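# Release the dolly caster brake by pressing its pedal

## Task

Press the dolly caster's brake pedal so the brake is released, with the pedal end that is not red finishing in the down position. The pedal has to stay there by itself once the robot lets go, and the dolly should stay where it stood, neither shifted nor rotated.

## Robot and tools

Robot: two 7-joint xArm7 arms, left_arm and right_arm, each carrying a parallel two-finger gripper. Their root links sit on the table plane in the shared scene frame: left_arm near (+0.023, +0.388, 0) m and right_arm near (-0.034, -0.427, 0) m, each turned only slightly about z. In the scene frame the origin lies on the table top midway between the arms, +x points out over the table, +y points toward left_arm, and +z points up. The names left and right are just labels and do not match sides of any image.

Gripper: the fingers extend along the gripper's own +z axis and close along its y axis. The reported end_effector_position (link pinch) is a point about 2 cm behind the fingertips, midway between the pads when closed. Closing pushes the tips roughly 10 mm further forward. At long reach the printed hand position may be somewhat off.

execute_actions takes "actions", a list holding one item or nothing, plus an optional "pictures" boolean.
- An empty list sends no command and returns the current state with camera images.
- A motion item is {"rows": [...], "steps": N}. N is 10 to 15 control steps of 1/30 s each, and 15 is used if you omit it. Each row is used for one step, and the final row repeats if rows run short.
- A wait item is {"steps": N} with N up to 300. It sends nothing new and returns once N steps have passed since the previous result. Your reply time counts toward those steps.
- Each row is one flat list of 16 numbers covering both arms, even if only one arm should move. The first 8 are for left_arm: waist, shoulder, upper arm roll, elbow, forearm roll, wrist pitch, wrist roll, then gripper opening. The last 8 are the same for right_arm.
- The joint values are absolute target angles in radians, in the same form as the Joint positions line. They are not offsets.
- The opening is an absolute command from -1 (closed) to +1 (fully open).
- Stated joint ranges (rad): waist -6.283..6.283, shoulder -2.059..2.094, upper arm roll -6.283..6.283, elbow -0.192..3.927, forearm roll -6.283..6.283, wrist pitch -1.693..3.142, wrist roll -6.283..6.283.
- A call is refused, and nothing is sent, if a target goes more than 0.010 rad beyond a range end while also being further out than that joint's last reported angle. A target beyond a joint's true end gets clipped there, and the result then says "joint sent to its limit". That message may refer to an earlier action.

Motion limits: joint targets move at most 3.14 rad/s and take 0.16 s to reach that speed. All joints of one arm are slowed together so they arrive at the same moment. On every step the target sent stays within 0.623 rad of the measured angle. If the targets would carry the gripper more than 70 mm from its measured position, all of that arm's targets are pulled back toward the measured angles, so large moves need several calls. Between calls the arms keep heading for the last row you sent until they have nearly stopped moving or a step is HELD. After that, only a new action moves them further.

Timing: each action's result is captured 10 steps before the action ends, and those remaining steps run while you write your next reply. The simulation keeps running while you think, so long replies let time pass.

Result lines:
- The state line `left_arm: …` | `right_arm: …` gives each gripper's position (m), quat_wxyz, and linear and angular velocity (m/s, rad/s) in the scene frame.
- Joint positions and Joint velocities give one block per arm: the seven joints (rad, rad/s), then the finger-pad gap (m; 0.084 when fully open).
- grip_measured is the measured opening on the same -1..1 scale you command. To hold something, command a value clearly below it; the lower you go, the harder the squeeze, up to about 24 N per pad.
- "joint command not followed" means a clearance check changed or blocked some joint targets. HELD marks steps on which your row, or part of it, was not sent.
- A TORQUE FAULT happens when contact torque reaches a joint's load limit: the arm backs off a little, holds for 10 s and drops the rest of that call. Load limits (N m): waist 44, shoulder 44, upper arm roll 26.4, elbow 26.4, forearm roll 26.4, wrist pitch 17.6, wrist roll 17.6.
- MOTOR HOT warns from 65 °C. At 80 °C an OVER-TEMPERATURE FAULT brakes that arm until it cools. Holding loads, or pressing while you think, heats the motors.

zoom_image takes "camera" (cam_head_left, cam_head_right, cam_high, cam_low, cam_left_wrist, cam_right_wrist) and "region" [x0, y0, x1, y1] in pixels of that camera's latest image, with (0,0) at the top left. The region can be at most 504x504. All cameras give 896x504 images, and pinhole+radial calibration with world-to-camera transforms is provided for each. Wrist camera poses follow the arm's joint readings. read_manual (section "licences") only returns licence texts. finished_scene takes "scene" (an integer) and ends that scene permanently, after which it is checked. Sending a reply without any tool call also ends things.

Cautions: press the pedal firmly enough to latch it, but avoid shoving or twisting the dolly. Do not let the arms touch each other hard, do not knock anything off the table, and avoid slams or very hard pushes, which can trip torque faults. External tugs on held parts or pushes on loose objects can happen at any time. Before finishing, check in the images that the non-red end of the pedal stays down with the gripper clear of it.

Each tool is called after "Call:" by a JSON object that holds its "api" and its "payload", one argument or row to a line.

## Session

Call:
{"api": "execute_actions", "payload": {
  "actions": []
}}

Scene clock: 0.00 s of 3800.00 s.
left_arm: end_effector_position=(+0.0561, -0.1094, +0.1260) grip_measured=+1.00 end_effector_quat_wxyz=(+0.581, +0.413, +0.657, +0.245) end_effector_velocity=(+0.000, +0.000, -0.001) end_effector_angular_velocity=(+0.001, -0.000, +0.000) | right_arm: end_effector_position=(+0.5337, -0.3318, +0.3475) grip_measured=+1.00 end_effector_quat_wxyz=(-0.061, +0.878, -0.466, -0.091) end_effector_velocity=(-0.000, +0.001, +0.000) end_effector_angular_velocity=(+0.000, -0.001, +0.001)
Joint positions: left_arm=[-1.756  0.599 -0.201  1.183  1.307  1.629  1.506  0.084] | right_arm=[ 0.06   0.484 -0.068  2.113  0.234  1.721  1.056  0.084]
Joint velocities: left_arm=[ 0.     0.002  0.     0.     0.    -0.     0.    -0.   ] | right_arm=[ 0.001 -0.    -0.     0.001  0.     0.    -0.     0.   ]
Motor temperatures (°C, as the motors report them): left_arm=[33 34 35 32 35 33 35] | right_arm=[34 31 37 31 36 38 34]
camera_calibration (this result's frames):
cam_left_wrist: T_world_to_cam=[[0.248447, 0.544854, 0.80088, -0.0247521], [0.00351343, -0.827305, 0.561742, -0.0901894], [0.968639, -0.136749, -0.207455, 0.0833926], [0, 0, 0, 1]] pos_world=[-0.0743109, -0.049724, 0.0877869]
cam_right_wrist: T_world_to_cam=[[-0.824054, -0.565279, -0.0373464, 0.302874], [-0.559319, 0.801351, 0.212131, 0.559809], [-0.0899857, 0.195696, -0.976527, 0.581699], [0, 0, 0, 1]] pos_world=[0.615041, -0.391232, 0.460603]

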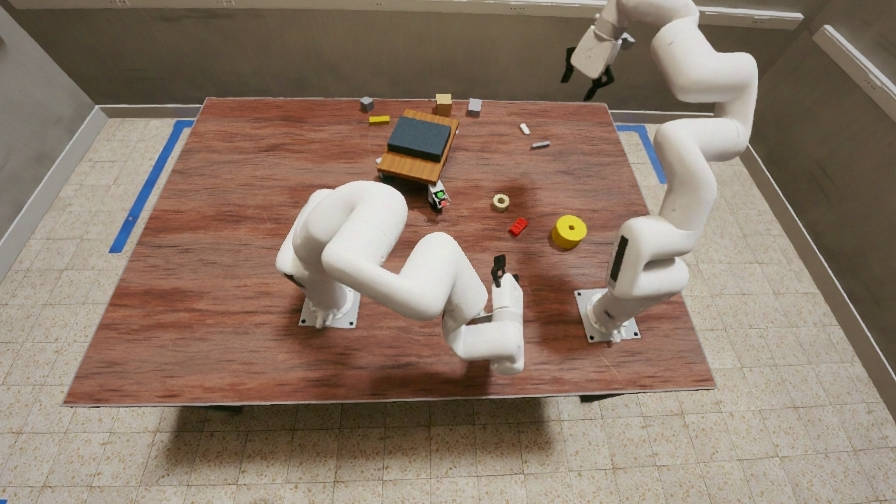

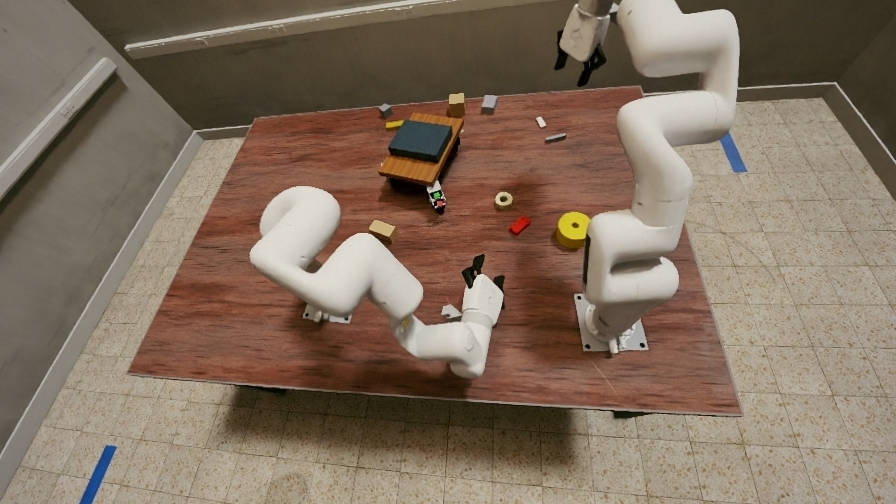

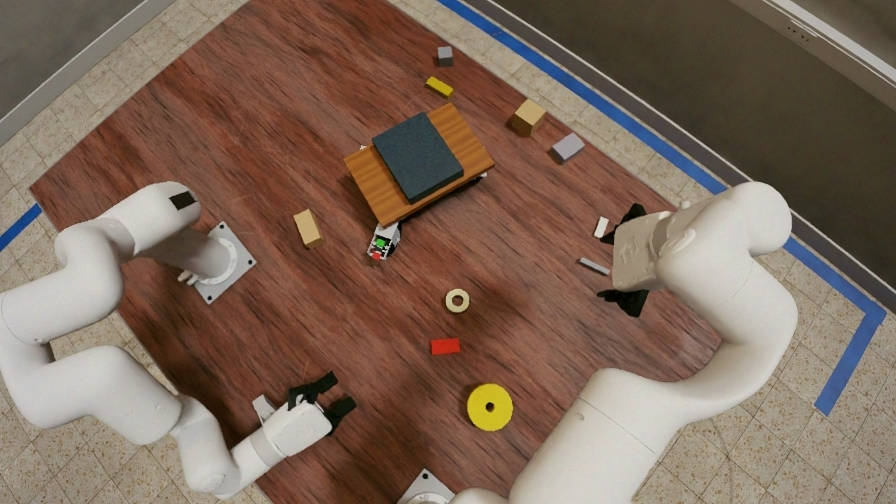

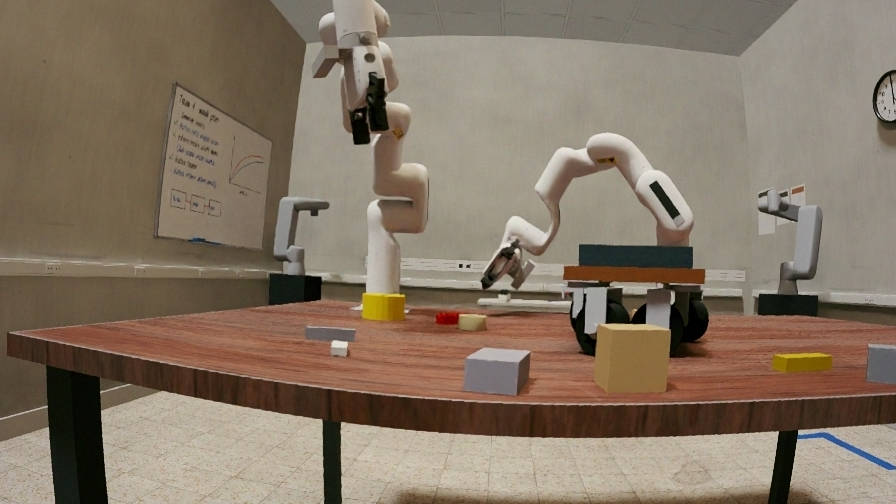

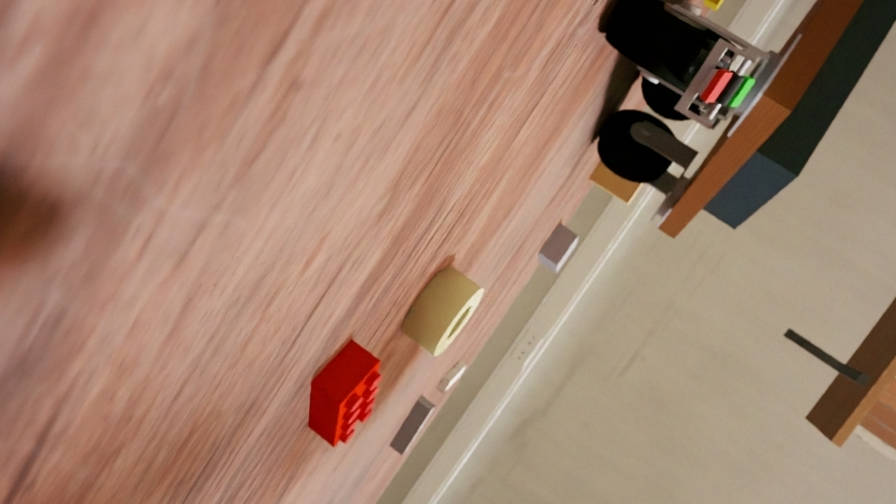

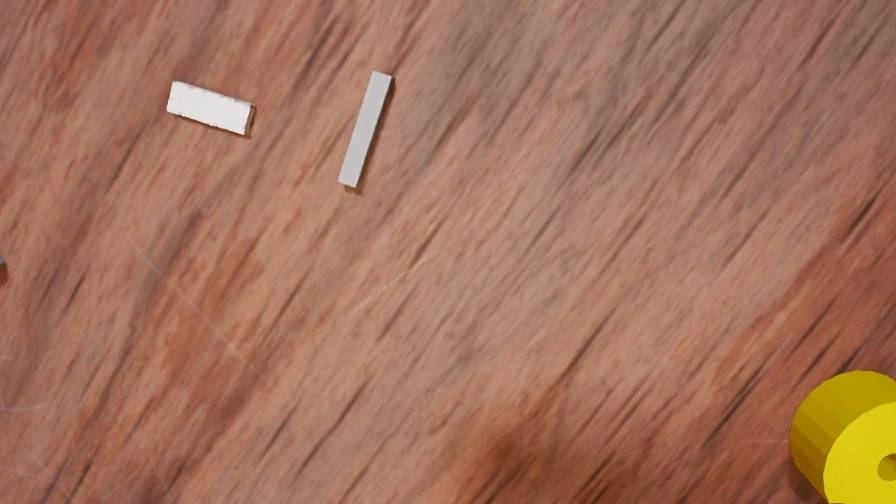

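Call:
{"api": "zoom_image", "payload": {
  "camera": "cam_high",
  "region": [340, 200, 420, 280]
}}

Call:
{"api": "zoom_image", "payload": {
  "camera": "cam_head_right",
  "region": [400, 155, 480, 225]
}}

Call:
{"api": "zoom_image", "payload": {
  "camera": "cam_low",
  "region": [540, 235, 640, 335]
}}

Region (340, 200, 420, 280) of cam_high's 896x504 image, scaled by 6.300, with more detail than that image has.

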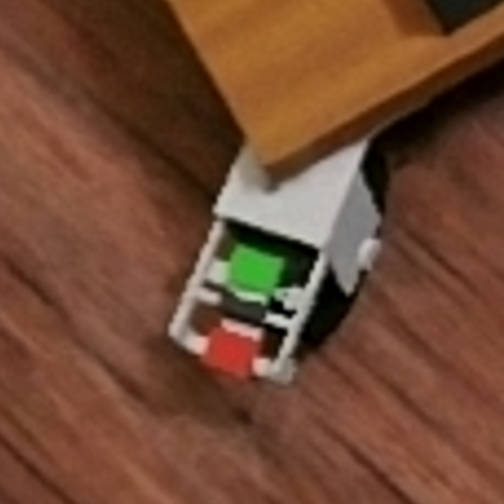

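Region (400, 155, 480, 225) of cam_head_right's 896x504 image, scaled by 6.300, with more detail than that image has; it fills the top 441 rows of this view, and the rest is white.

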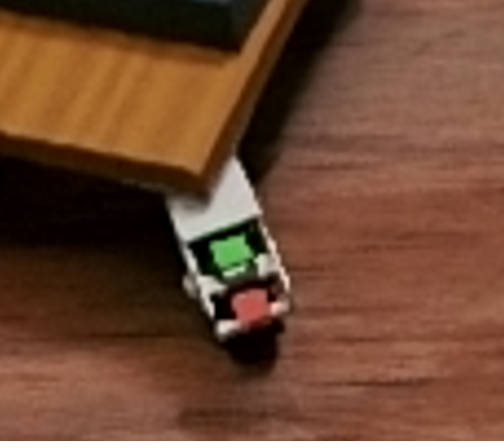

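Region (540, 235, 640, 335) of cam_low's 896x504 image, scaled by 5.040, with more detail than that image has.

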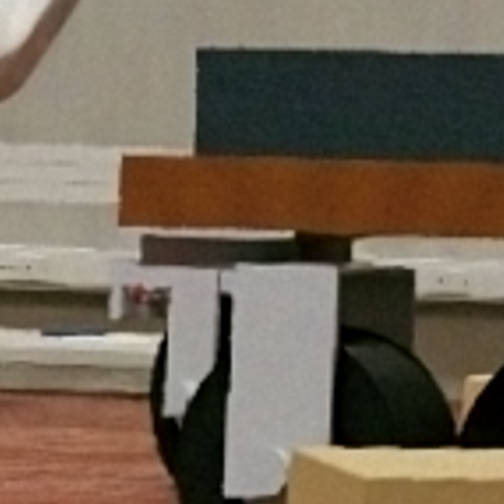

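Call:
{"api": "execute_actions", "payload": {
  "actions": [
    {"rows":[[-1.3,-0.05,-0.1,1.1,0.75,1.3,2.4,-1,0.06,0.484,-0.068,2.113,0.234,1.721,1.056,1]],"steps":15}
  ]
}}

Call:
{"api": "execute_actions", "payload": {
  "actions": [
    {"rows":[[-1.0,-0.06,-0.04,1.03,0.4,1.1,2.95,-1,0.06,0.484,-0.068,2.113,0.234,1.721,1.056,1]],"steps":10}
  ]
}}

Call:
{"api": "execute_actions", "payload": {
  "actions": [
    {"rows":[[-0.7839,-0.02,0,0.8907,0.1603,0.8742,3.369,-1,0.06,0.484,-0.068,2.113,0.234,1.721,1.056,1]],"steps":10}
  ]
}}

Call:
{"api": "execute_actions", "payload": {
  "actions": [
    {"steps":25}
  ],
  "pictures": true
}}

Call:
{"api": "zoom_image", "payload": {
  "camera": "cam_left_wrist",
  "region": [380, 364, 680, 504]
}}

Call:
{"api": "zoom_image", "payload": {
  "camera": "cam_low",
  "region": [540, 220, 630, 310]
}}

Scene clock: 2.67 s of 3800.00 s.
left_arm: end_effector_position=(+0.0886, -0.0994, +0.1480) grip_measured=+0.27 end_effector_quat_wxyz=(+0.525, +0.404, +0.699, +0.269) end_effector_velocity=(+0.432, +0.052, +0.357) end_effector_angular_velocity=(+0.047, +0.932, +1.200) | right_arm: end_effector_position=(+0.5336, -0.3321, +0.3475) grip_measured=+1.00 end_effector_quat_wxyz=(-0.061, +0.878, -0.466, -0.092) end_effector_velocity=(-0.001, -0.002, -0.000) end_effector_angular_velocity=(-0.001, +0.003, -0.002)
Joint positions: left_arm=[-1.681  0.494 -0.189  1.165  1.21   1.571  1.617  0.056] | right_arm=[ 0.06   0.484 -0.068  2.113  0.234  1.721  1.056  0.084]
Joint velocities: left_arm=[ 0.837 -1.172  0.309 -0.008 -0.904 -0.502  1.09  -0.19 ] | right_arm=[-0.002 -0.    -0.002 -0.001  0.     0.003 -0.002  0.   ]
Motor temperatures (°C, as the motors report them): left_arm=[33 34 35 32 35 33 35] | right_arm=[34 31 37 32 36 38 34]
Steps of this call (steps 1 to 75: nothing new was sent; steps 76 to 80: the first 5 steps of this action). Readings (joint positions):
76: left_arm=[-1.756 0.598 -0.201 1.183 1.306 1.629 1.507] | right_arm=[0.060 0.484 -0.068 2.113 0.234 1.721 1.056]
77: left_arm=[-1.750 0.590 -0.202 1.180 1.297 1.622 1.518] | right_arm=[0.060 0.484 -0.068 2.113 0.234 1.721 1.056]
79: left_arm=[-1.709 0.533 -0.198 1.167 1.242 1.588 1.580] | right_arm=[0.060 0.484 -0.068 2.113 0.234 1.721 1.056]
80: the state above

Scene clock: 3.00 s of 3800.00 s.
left_arm: end_effector_position=(+0.1810, -0.0633, +0.2342) grip_measured=-1.00 end_effector_quat_wxyz=(+0.353, +0.410, +0.795, +0.273) end_effector_velocity=(+0.221, +0.129, +0.259) end_effector_angular_velocity=(+0.132, +1.106, +0.056) | right_arm: end_effector_position=(+0.5336, -0.3322, +0.3475) grip_measured=+1.00 end_effector_quat_wxyz=(-0.061, +0.878, -0.466, -0.092) end_effector_velocity=(-0.000, +0.001, +0.000) end_effector_angular_velocity=(+0.001, +0.000, +0.001)
Joint positions: left_arm=[-1.441  0.152 -0.13   1.126  0.923  1.402  2.082  0.   ] | right_arm=[ 0.06   0.484 -0.068  2.113  0.234  1.721  1.056  0.084]
Joint velocities: left_arm=[ 0.716 -1.026  0.157 -0.136 -0.875 -0.514  1.61   0.   ] | right_arm=[ 0.001  0.     0.     0.     0.     0.    -0.     0.   ]
Motor temperatures (°C, as the motors report them): left_arm=[33 34 35 32 35 33 35] | right_arm=[34 31 37 32 36 38 34]
Kept back: the last 10 steps of this action.
Steps of this call (steps 1 to 10: the last 10 steps of your previous action). Readings (joint positions):
1: left_arm=[-1.654 0.456 -0.179 1.165 1.181 1.554 1.653] | right_arm=[0.060 0.484 -0.068 2.113 0.234 1.721 1.056]
2: left_arm=[-1.629 0.421 -0.171 1.162 1.153 1.538 1.690] | right_arm=[0.060 0.484 -0.068 2.113 0.234 1.721 1.056]
4: left_arm=[-1.582 0.355 -0.161 1.153 1.096 1.505 1.774] | right_arm=[0.060 0.484 -0.068 2.113 0.234 1.721 1.056]
8: left_arm=[-1.488 0.220 -0.141 1.135 0.981 1.437 1.974] | right_arm=[0.060 0.484 -0.068 2.113 0.234 1.721 1.056]
10: the state above

Scene clock: 3.33 s of 3800.00 s.
left_arm: end_effector_position=(+0.2678, -0.0002, +0.2308) grip_measured=-1.00 end_effector_quat_wxyz=(+0.138, +0.483, +0.843, +0.194) end_effector_velocity=(+0.245, +0.153, +0.016) end_effector_angular_velocity=(-0.213, +1.260, -0.451) | right_arm: end_effector_position=(+0.5336, -0.3322, +0.3475) grip_measured=+1.00 end_effector_quat_wxyz=(-0.061, +0.878, -0.466, -0.092) end_effector_velocity=(-0.000, -0.000, +0.000) end_effector_angular_velocity=(-0.000, -0.000, -0.000)
Joint positions: left_arm=[-1.103 -0.02  -0.061  1.051  0.522  1.171  2.721  0.   ] | right_arm=[ 0.06   0.484 -0.068  2.113  0.234  1.721  1.056  0.084]
Joint velocities: left_arm=[ 1.    -0.39   0.212 -0.194 -1.172 -0.675  2.175  0.   ] | right_arm=[ 0. -0. -0. -0. -0. -0.  0. -0.]
Motor temperatures (°C, as the motors report them): left_arm=[33 34 35 32 35 33 35] | right_arm=[34 31 37 32 36 38 34]
Kept back: the last 10 steps of this action.
Steps of this call (steps 1 to 10: the last 10 steps of your previous action). Readings (joint positions):
1: left_arm=[-1.416 0.118 -0.125 1.122 0.893 1.385 2.136] | right_arm=[0.060 0.484 -0.068 2.113 0.234 1.721 1.056]
2: left_arm=[-1.388 0.087 -0.121 1.118 0.858 1.363 2.189] | right_arm=[0.060 0.484 -0.068 2.113 0.234 1.721 1.056]
4: left_arm=[-1.317 0.050 -0.108 1.106 0.772 1.313 2.299] | right_arm=[0.060 0.484 -0.068 2.113 0.234 1.721 1.056]
8: left_arm=[-1.173 0.007 -0.074 1.066 0.605 1.219 2.568] | right_arm=[0.060 0.484 -0.068 2.113 0.234 1.721 1.056]
10: the state above

Scene clock: 4.17 s of 3800.00 s.
left_arm: end_effector_position=(+0.3377, +0.0644, +0.1652) grip_measured=-1.00 end_effector_quat_wxyz=(+0.037, +0.555, +0.830, +0.054) end_effector_velocity=(+0.001, +0.002, -0.001) end_effector_angular_velocity=(+0.001, +0.002, +0.005) | right_arm: end_effector_position=(+0.5336, -0.3322, +0.3475) grip_measured=+1.00 end_effector_quat_wxyz=(-0.061, +0.878, -0.466, -0.092) end_effector_velocity=(-0.000, -0.000, +0.000) end_effector_angular_velocity=(+0.000, +0.000, -0.000)
Joint positions: left_arm=[-0.784 -0.02  -0.     0.891  0.16   0.874  3.369  0.   ] | right_arm=[ 0.06   0.484 -0.068  2.113  0.234  1.721  1.056  0.084]
Joint velocities: left_arm=[ 0.003  0.001  0.003 -0.002 -0.001 -0.001  0.002  0.   ] | right_arm=[-0.001 -0.     0.001  0.001 -0.     0.001  0.    -0.   ]
Motor temperatures (°C, as the motors report them): left_arm=[33 34 35 32 35 33 35] | right_arm=[34 31 37 32 36 38 34]
Kept back: nothing.
Steps of this call (steps 1 to 10: the last 10 steps of your previous action; steps 11 to 25: the robot went on to your last target). Readings (joint positions):
1: left_arm=[-1.071 -0.032 -0.053 1.045 0.485 1.149 2.790] | right_arm=[0.060 0.484 -0.068 2.113 0.234 1.721 1.056]
2: left_arm=[-1.040 -0.040 -0.047 1.039 0.450 1.126 2.854] | right_arm=[0.060 0.484 -0.068 2.113 0.234 1.721 1.056]
4: left_arm=[-0.978 -0.042 -0.037 1.012 0.379 1.065 2.980] | right_arm=[0.060 0.484 -0.068 2.113 0.234 1.721 1.056]
8: left_arm=[-0.859 -0.024 -0.014 0.931 0.245 0.949 3.217] | right_arm=[0.060 0.484 -0.068 2.113 0.234 1.721 1.056]
25: the state above
camera_calibration (this result's frames):
cam_left_wrist: T_world_to_cam=[[0.912595, 0.384334, 0.139493, -0.325545], [0.390239, -0.920563, -0.0166734, 0.00145764], [0.122004, 0.0696516, -0.990083, 0.244465], [0, 0, 0, 1]] pos_world=[0.266696, 0.109433, 0.287476]
cam_right_wrist: T_world_to_cam=[[-0.824203, -0.565091, -0.0369094, 0.30256], [-0.559041, 0.801518, 0.212231, 0.55998], [-0.0903463, 0.195555, -0.976522, 0.581849], [0, 0, 0, 1]] pos_world=[0.61499, -0.391644, 0.460511]

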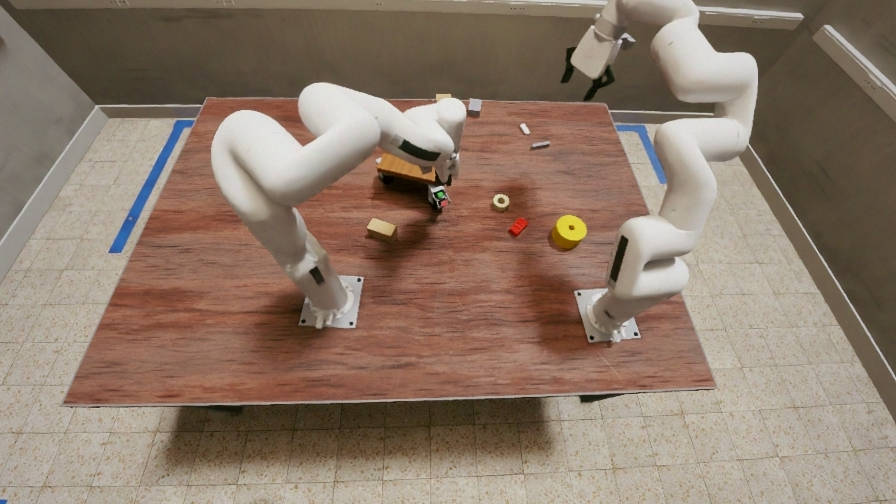

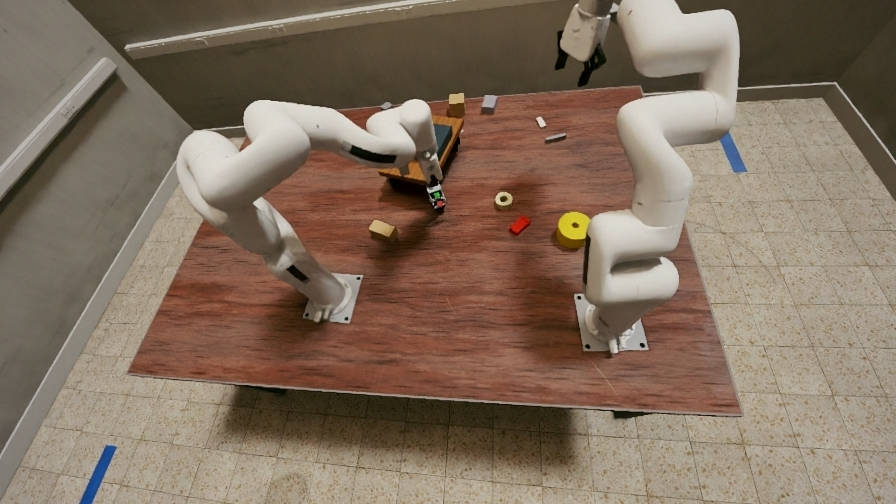

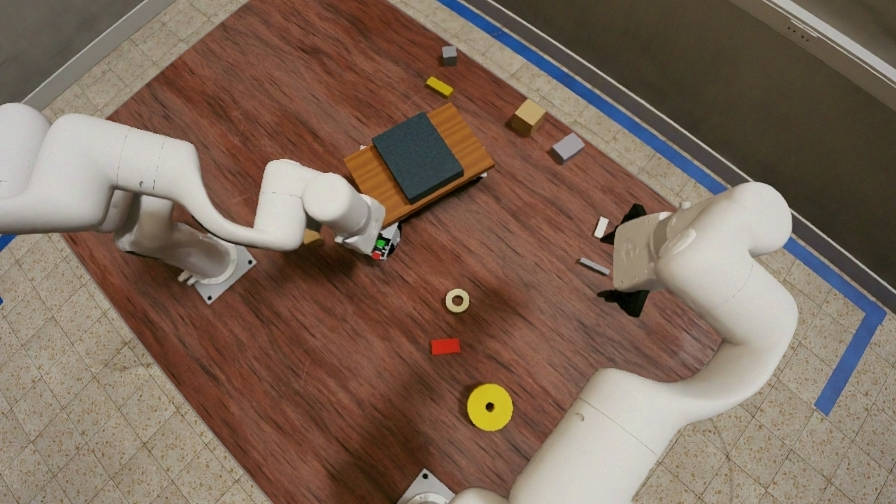

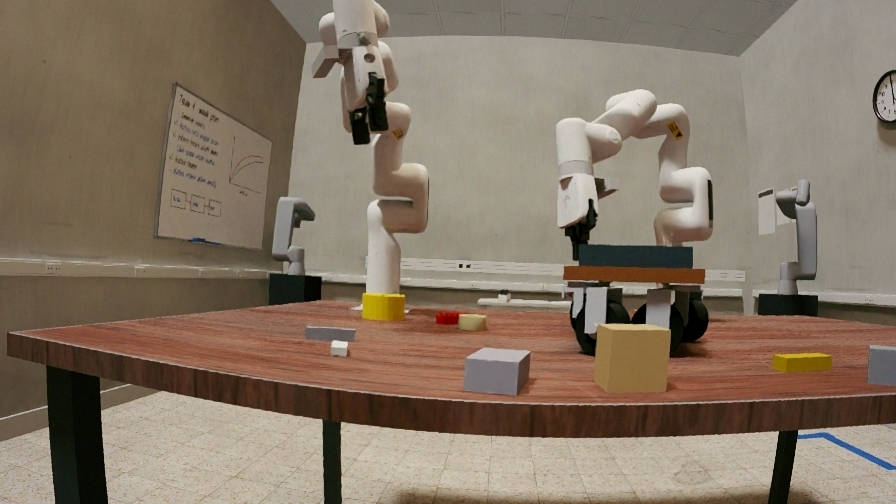

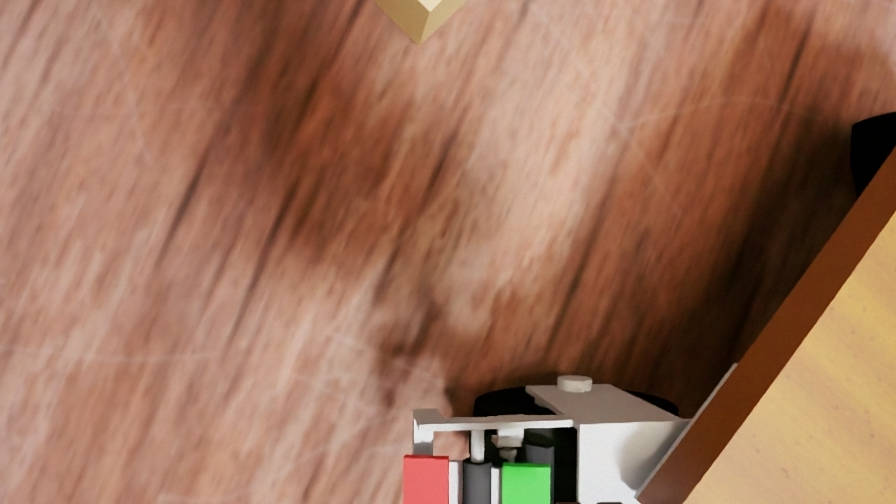

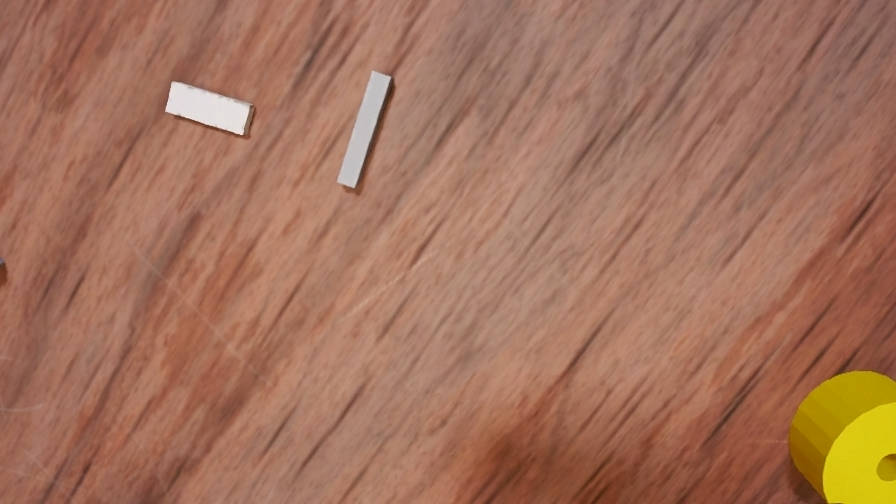

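Region (380, 364, 680, 504) of cam_left_wrist's 896x504 image, scaled by 1.680, with more detail than that image has; it fills the top 235 rows of this view, and the rest is white.

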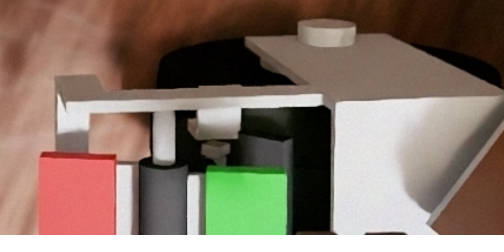

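Region (540, 220, 630, 310) of cam_low's 896x504 image, scaled by 5.600, with more detail than that image has.

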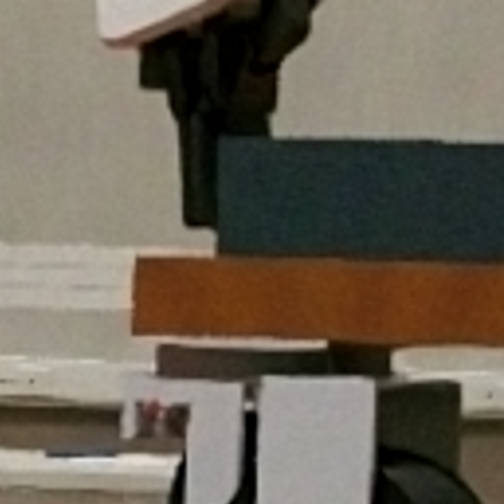

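Call:
{"api": "execute_actions", "payload": {
  "actions": [
    {"rows":[[-0.7833,-0.011,0,0.8842,0.1628,0.8588,3.366,-1,0.06,0.484,-0.068,2.113,0.234,1.721,1.056,1],[-0.7827,-0.002,0,0.8777,0.1653,0.8433,3.363,-1,0.06,0.484,-0.068,2.113,0.234,1.721,1.056,1],[-0.7821,0.0075,0,0.8712,0.1678,0.8279,3.36,-1,0.06,0.484,-0.068,2.113,0.234,1.721,1.056,1],[-0.7815,0.0166,0,0.8647,0.1704,0.8124,3.357,-1,0.06,0.484,-0.068,2.113,0.234,1.721,1.056,1],[-0.7808,0.0258,0,0.8581,0.1729,0.797,3.354,-1,0.06,0.484,-0.068,2.113,0.234,1.721,1.056,1],[-0.7802,0.0349,0,0.8516,0.1754,0.7815,3.351,-1,0.06,0.484,-0.068,2.113,0.234,1.721,1.056,1],[-0.7796,0.044,0,0.8451,0.1779,0.766,3.348,-1,0.06,0.484,-0.068,2.113,0.234,1.721,1.056,1],[-0.7793,0.0486,0,0.8418,0.1791,0.7583,3.346,-1,0.06,0.484,-0.068,2.113,0.234,1.721,1.056,1],[-0.779,0.0532,0,0.8386,0.1804,0.7506,3.345,-1,0.06,0.484,-0.068,2.113,0.234,1.721,1.056,1]],"steps":12}
  ]
}}

Call:
{"api": "execute_actions", "payload": {
  "actions": [
    {"rows":[[-0.7789,0.0552,0,0.8377,0.181,0.7477,3.3443,-1,0.06,0.484,-0.068,2.113,0.234,1.721,1.056,1],[-0.7787,0.0571,0,0.8367,0.1816,0.7449,3.3436,-1,0.06,0.484,-0.068,2.113,0.234,1.721,1.056,1],[-0.7786,0.0591,0,0.8358,0.1822,0.742,3.3429,-1,0.06,0.484,-0.068,2.113,0.234,1.721,1.056,1],[-0.7785,0.0611,0,0.8348,0.1828,0.7392,3.3422,-1,0.06,0.484,-0.068,2.113,0.234,1.721,1.056,1],[-0.7783,0.063,0,0.8339,0.1834,0.7363,3.3415,-1,0.06,0.484,-0.068,2.113,0.234,1.721,1.056,1],[-0.7782,0.065,0,0.833,0.184,0.7334,3.3408,-1,0.06,0.484,-0.068,2.113,0.234,1.721,1.056,1],[-0.7781,0.067,0,0.832,0.1845,0.7306,3.3401,-1,0.06,0.484,-0.068,2.113,0.234,1.721,1.056,1],[-0.778,0.069,0,0.8311,0.1851,0.7277,3.3394,-1,0.06,0.484,-0.068,2.113,0.234,1.721,1.056,1],[-0.7778,0.0709,0,0.8301,0.1857,0.7249,3.3387,-1,0.06,0.484,-0.068,2.113,0.234,1.721,1.056,1],[-0.7777,0.0729,0,0.8292,0.1863,0.722,3.338,-1,0.06,0.484,-0.068,2.113,0.234,1.721,1.056,1],[-0.7776,0.0749,0,0.8283,0.1869,0.7191,3.3373,-1,0.06,0.484,-0.068,2.113,0.234,1.721,1.056,1],[-0.7774,0.0768,0,0.8273,0.1875,0.7163,3.3366,-1,0.06,0.484,-0.068,2.113,0.234,1.721,1.056,1],[-0.7773,0.0788,0,0.8264,0.1881,0.7134,3.336,-1,0.06,0.484,-0.068,2.113,0.234,1.721,1.056,1]],"steps":13}
  ]
}}

Call:
{"api": "execute_actions", "payload": {
  "actions": [
    {"steps":18}
  ],
  "pictures": true
}}

Call:
{"api": "zoom_image", "payload": {
  "camera": "cam_low",
  "region": [540, 220, 630, 310]
}}

Scene clock: 6.30 s of 3800.00 s.
left_arm: end_effector_position=(+0.3383, +0.0643, +0.1643) grip_measured=-1.00 end_effector_quat_wxyz=(+0.037, +0.554, +0.830, +0.054) end_effector_velocity=(+0.010, -0.012, -0.036) end_effector_angular_velocity=(-0.035, -0.034, -0.001) | right_arm: end_effector_position=(+0.5336, -0.3322, +0.3475) grip_measured=+1.00 end_effector_quat_wxyz=(-0.061, +0.878, -0.466, -0.092) end_effector_velocity=(+0.000, +0.000, +0.000) end_effector_angular_velocity=(+0.000, -0.000, -0.000)
Joint positions: left_arm=[-0.784 -0.018 -0.     0.89   0.161  0.87   3.368  0.   ] | right_arm=[ 0.06   0.484 -0.068  2.113  0.234  1.721  1.056  0.084]
Joint velocities: left_arm=[ 0.005  0.072 -0.001 -0.042  0.025 -0.161 -0.031  0.   ] | right_arm=[ 0.  0. -0.  0.  0. -0.  0.  0.]
Motor temperatures (°C, as the motors report them): left_arm=[33 34 35 32 35 33 35] | right_arm=[34 31 37 32 36 38 34]
Steps of this call (steps 1 to 15: the robot went on to your last target; steps 16 to 62: nothing new was sent; steps 63 to 64: the first 2 steps of this action). Readings (joint positions):
63: left_arm=[-0.784 -0.020 -0.000 0.891 0.160 0.874 3.369] | right_arm=[0.060 0.484 -0.068 2.113 0.234 1.721 1.056]
64: the state above

Scene clock: 6.73 s of 3800.00 s.
left_arm: end_effector_position=(+0.3380, +0.0648, +0.1218) grip_measured=-1.00 end_effector_quat_wxyz=(+0.036, +0.554, +0.830, +0.054) end_effector_velocity=(+0.009, -0.012, -0.009) end_effector_angular_velocity=(-0.039, -0.032, -0.000) | right_arm: end_effector_position=(+0.5336, -0.3322, +0.3475) grip_measured=+1.00 end_effector_quat_wxyz=(-0.061, +0.878, -0.466, -0.092) end_effector_velocity=(-0.000, -0.000, +0.000) end_effector_angular_velocity=(+0.000, +0.000, +0.000)
Joint positions: left_arm=[-0.779  0.054 -0.     0.839  0.181  0.75   3.345  0.   ] | right_arm=[ 0.06   0.484 -0.068  2.113  0.234  1.721  1.056  0.084]
Joint velocities: left_arm=[ 0.003  0.034 -0.001 -0.003  0.014 -0.086 -0.018  0.   ] | right_arm=[ 0.     0.    -0.     0.     0.     0.001 -0.    -0.   ]
Motor temperatures (°C, as the motors report them): left_arm=[33 34 35 32 35 33 35] | right_arm=[34 31 37 32 36 38 34]
Steps of this call (steps 1 to 10: the last 10 steps of your previous action; steps 11 to 13: the first 3 steps of this action). Readings (joint positions):
11: left_arm=[-0.779 0.052 0.000 0.839 0.180 0.757 3.346] | right_arm=[0.060 0.484 -0.068 2.113 0.234 1.721 1.056]
12: left_arm=[-0.779 0.053 0.000 0.839 0.180 0.753 3.345] | right_arm=[0.060 0.484 -0.068 2.113 0.234 1.721 1.056]
13: the state above

Scene clock: 7.33 s of 3800.00 s.
left_arm: end_effector_position=(+0.3378, +0.0650, +0.1088) grip_measured=-1.00 end_effector_quat_wxyz=(+0.036, +0.554, +0.830, +0.054) end_effector_velocity=(+0.001, -0.003, +0.003) end_effector_angular_velocity=(-0.007, -0.006, -0.002) | right_arm: end_effector_position=(+0.5336, -0.3322, +0.3475) grip_measured=+1.00 end_effector_quat_wxyz=(-0.061, +0.878, -0.466, -0.092) end_effector_velocity=(-0.000, +0.000, -0.000) end_effector_angular_velocity=(-0.001, +0.001, -0.000)
Joint positions: left_arm=[-0.777  0.079  0.     0.826  0.188  0.714  3.336  0.   ] | right_arm=[ 0.06   0.484 -0.068  2.113  0.234  1.721  1.056  0.084]
Joint velocities: left_arm=[-0.001 -0.002 -0.001  0.004  0.    -0.003 -0.001  0.   ] | right_arm=[ 0.     0.     0.    -0.001 -0.001 -0.     0.     0.   ]
Motor temperatures (°C, as the motors report them): left_arm=[33 34 35 32 35 33 35] | right_arm=[34 31 37 32 36 38 34]
Kept back: nothing.
Steps of this call (steps 1 to 10: the last 10 steps of your previous action; steps 11 to 18: the robot went on to your last target). Readings (joint positions):
1: left_arm=[-0.779 0.055 -0.000 0.838 0.181 0.748 3.344] | right_arm=[0.060 0.484 -0.068 2.113 0.234 1.721 1.056]
2: left_arm=[-0.779 0.057 -0.000 0.838 0.182 0.745 3.344] | right_arm=[0.060 0.484 -0.068 2.113 0.234 1.721 1.056]
4: left_arm=[-0.778 0.061 -0.000 0.836 0.183 0.739 3.342] | right_arm=[0.060 0.484 -0.068 2.113 0.234 1.721 1.056]
8: left_arm=[-0.778 0.068 -0.000 0.832 0.185 0.728 3.339] | right_arm=[0.060 0.484 -0.068 2.113 0.234 1.721 1.056]
18: the state above
camera_calibration (this result's frames):
cam_left_wrist: T_world_to_cam=[[0.912332, 0.385114, 0.139062, -0.317894], [0.391191, -0.920128, -0.0182741, 0.000879401], [0.120917, 0.0710717, -0.990115, 0.188841], [0, 0, 0, 1]] pos_world=[0.266847, 0.109813, 0.231198]
cam_right_wrist: T_world_to_cam=[[-0.824203, -0.56509, -0.036909, 0.30256], [-0.559041, 0.801518, 0.212231, 0.55998], [-0.0903465, 0.195555, -0.976522, 0.581849], [0, 0, 0, 1]] pos_world=[0.61499, -0.391644, 0.460511]

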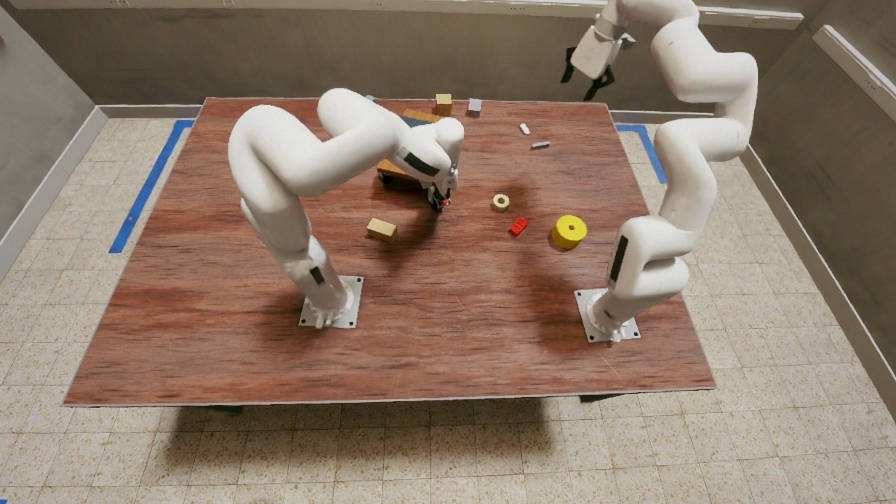

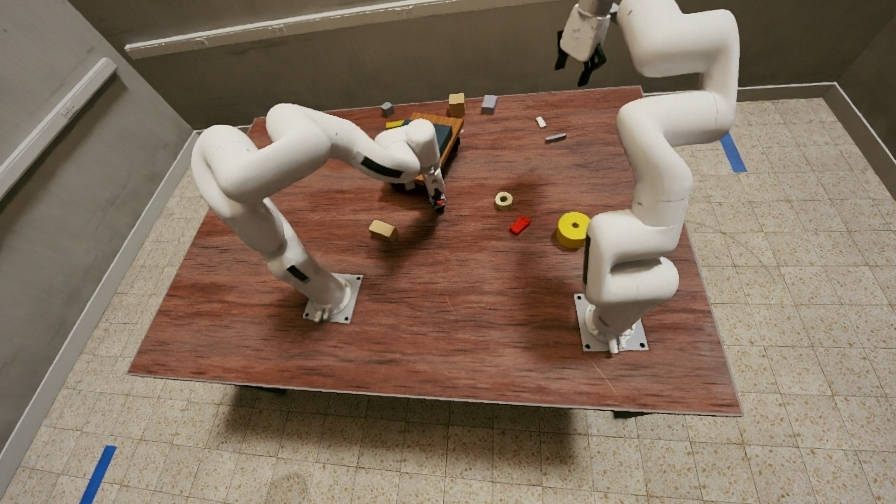

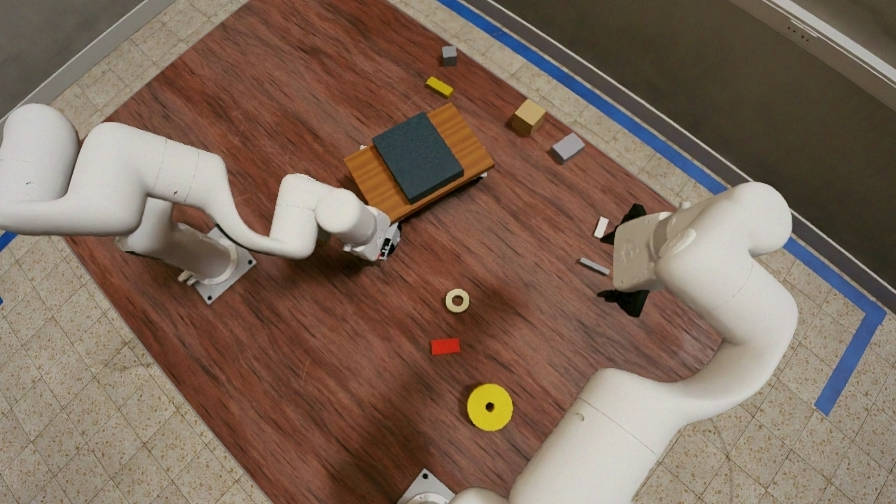

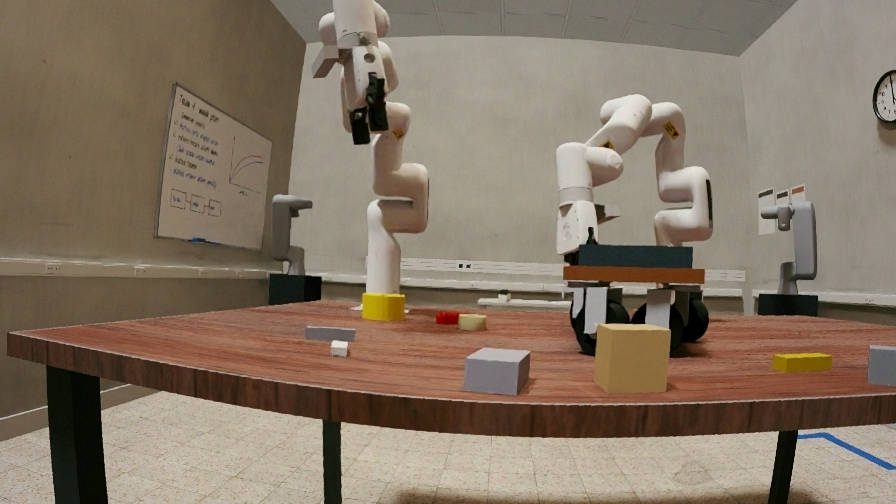

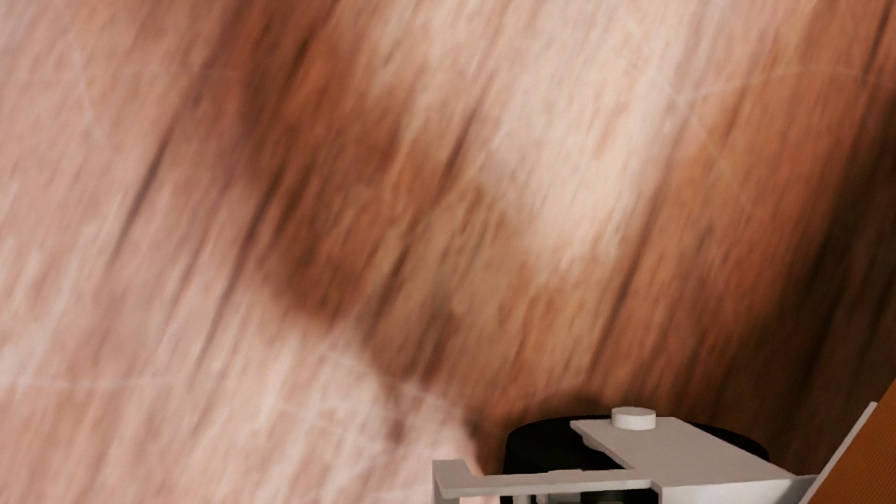

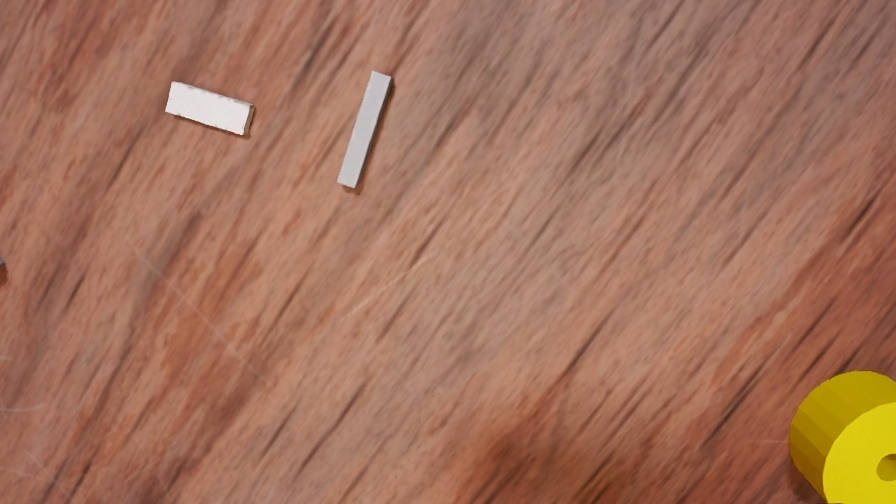

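Region (540, 220, 630, 310) of cam_low's 896x504 image, scaled by 5.600, with more detail than that image has.

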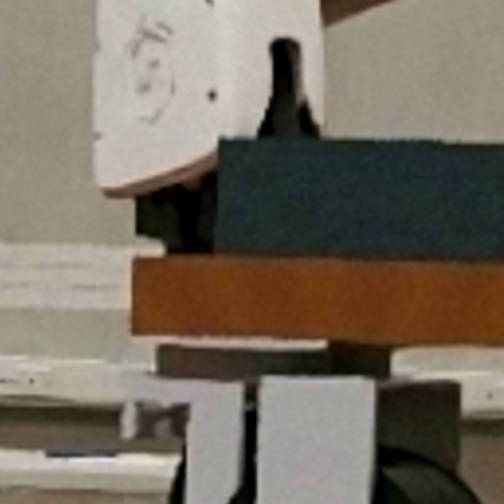

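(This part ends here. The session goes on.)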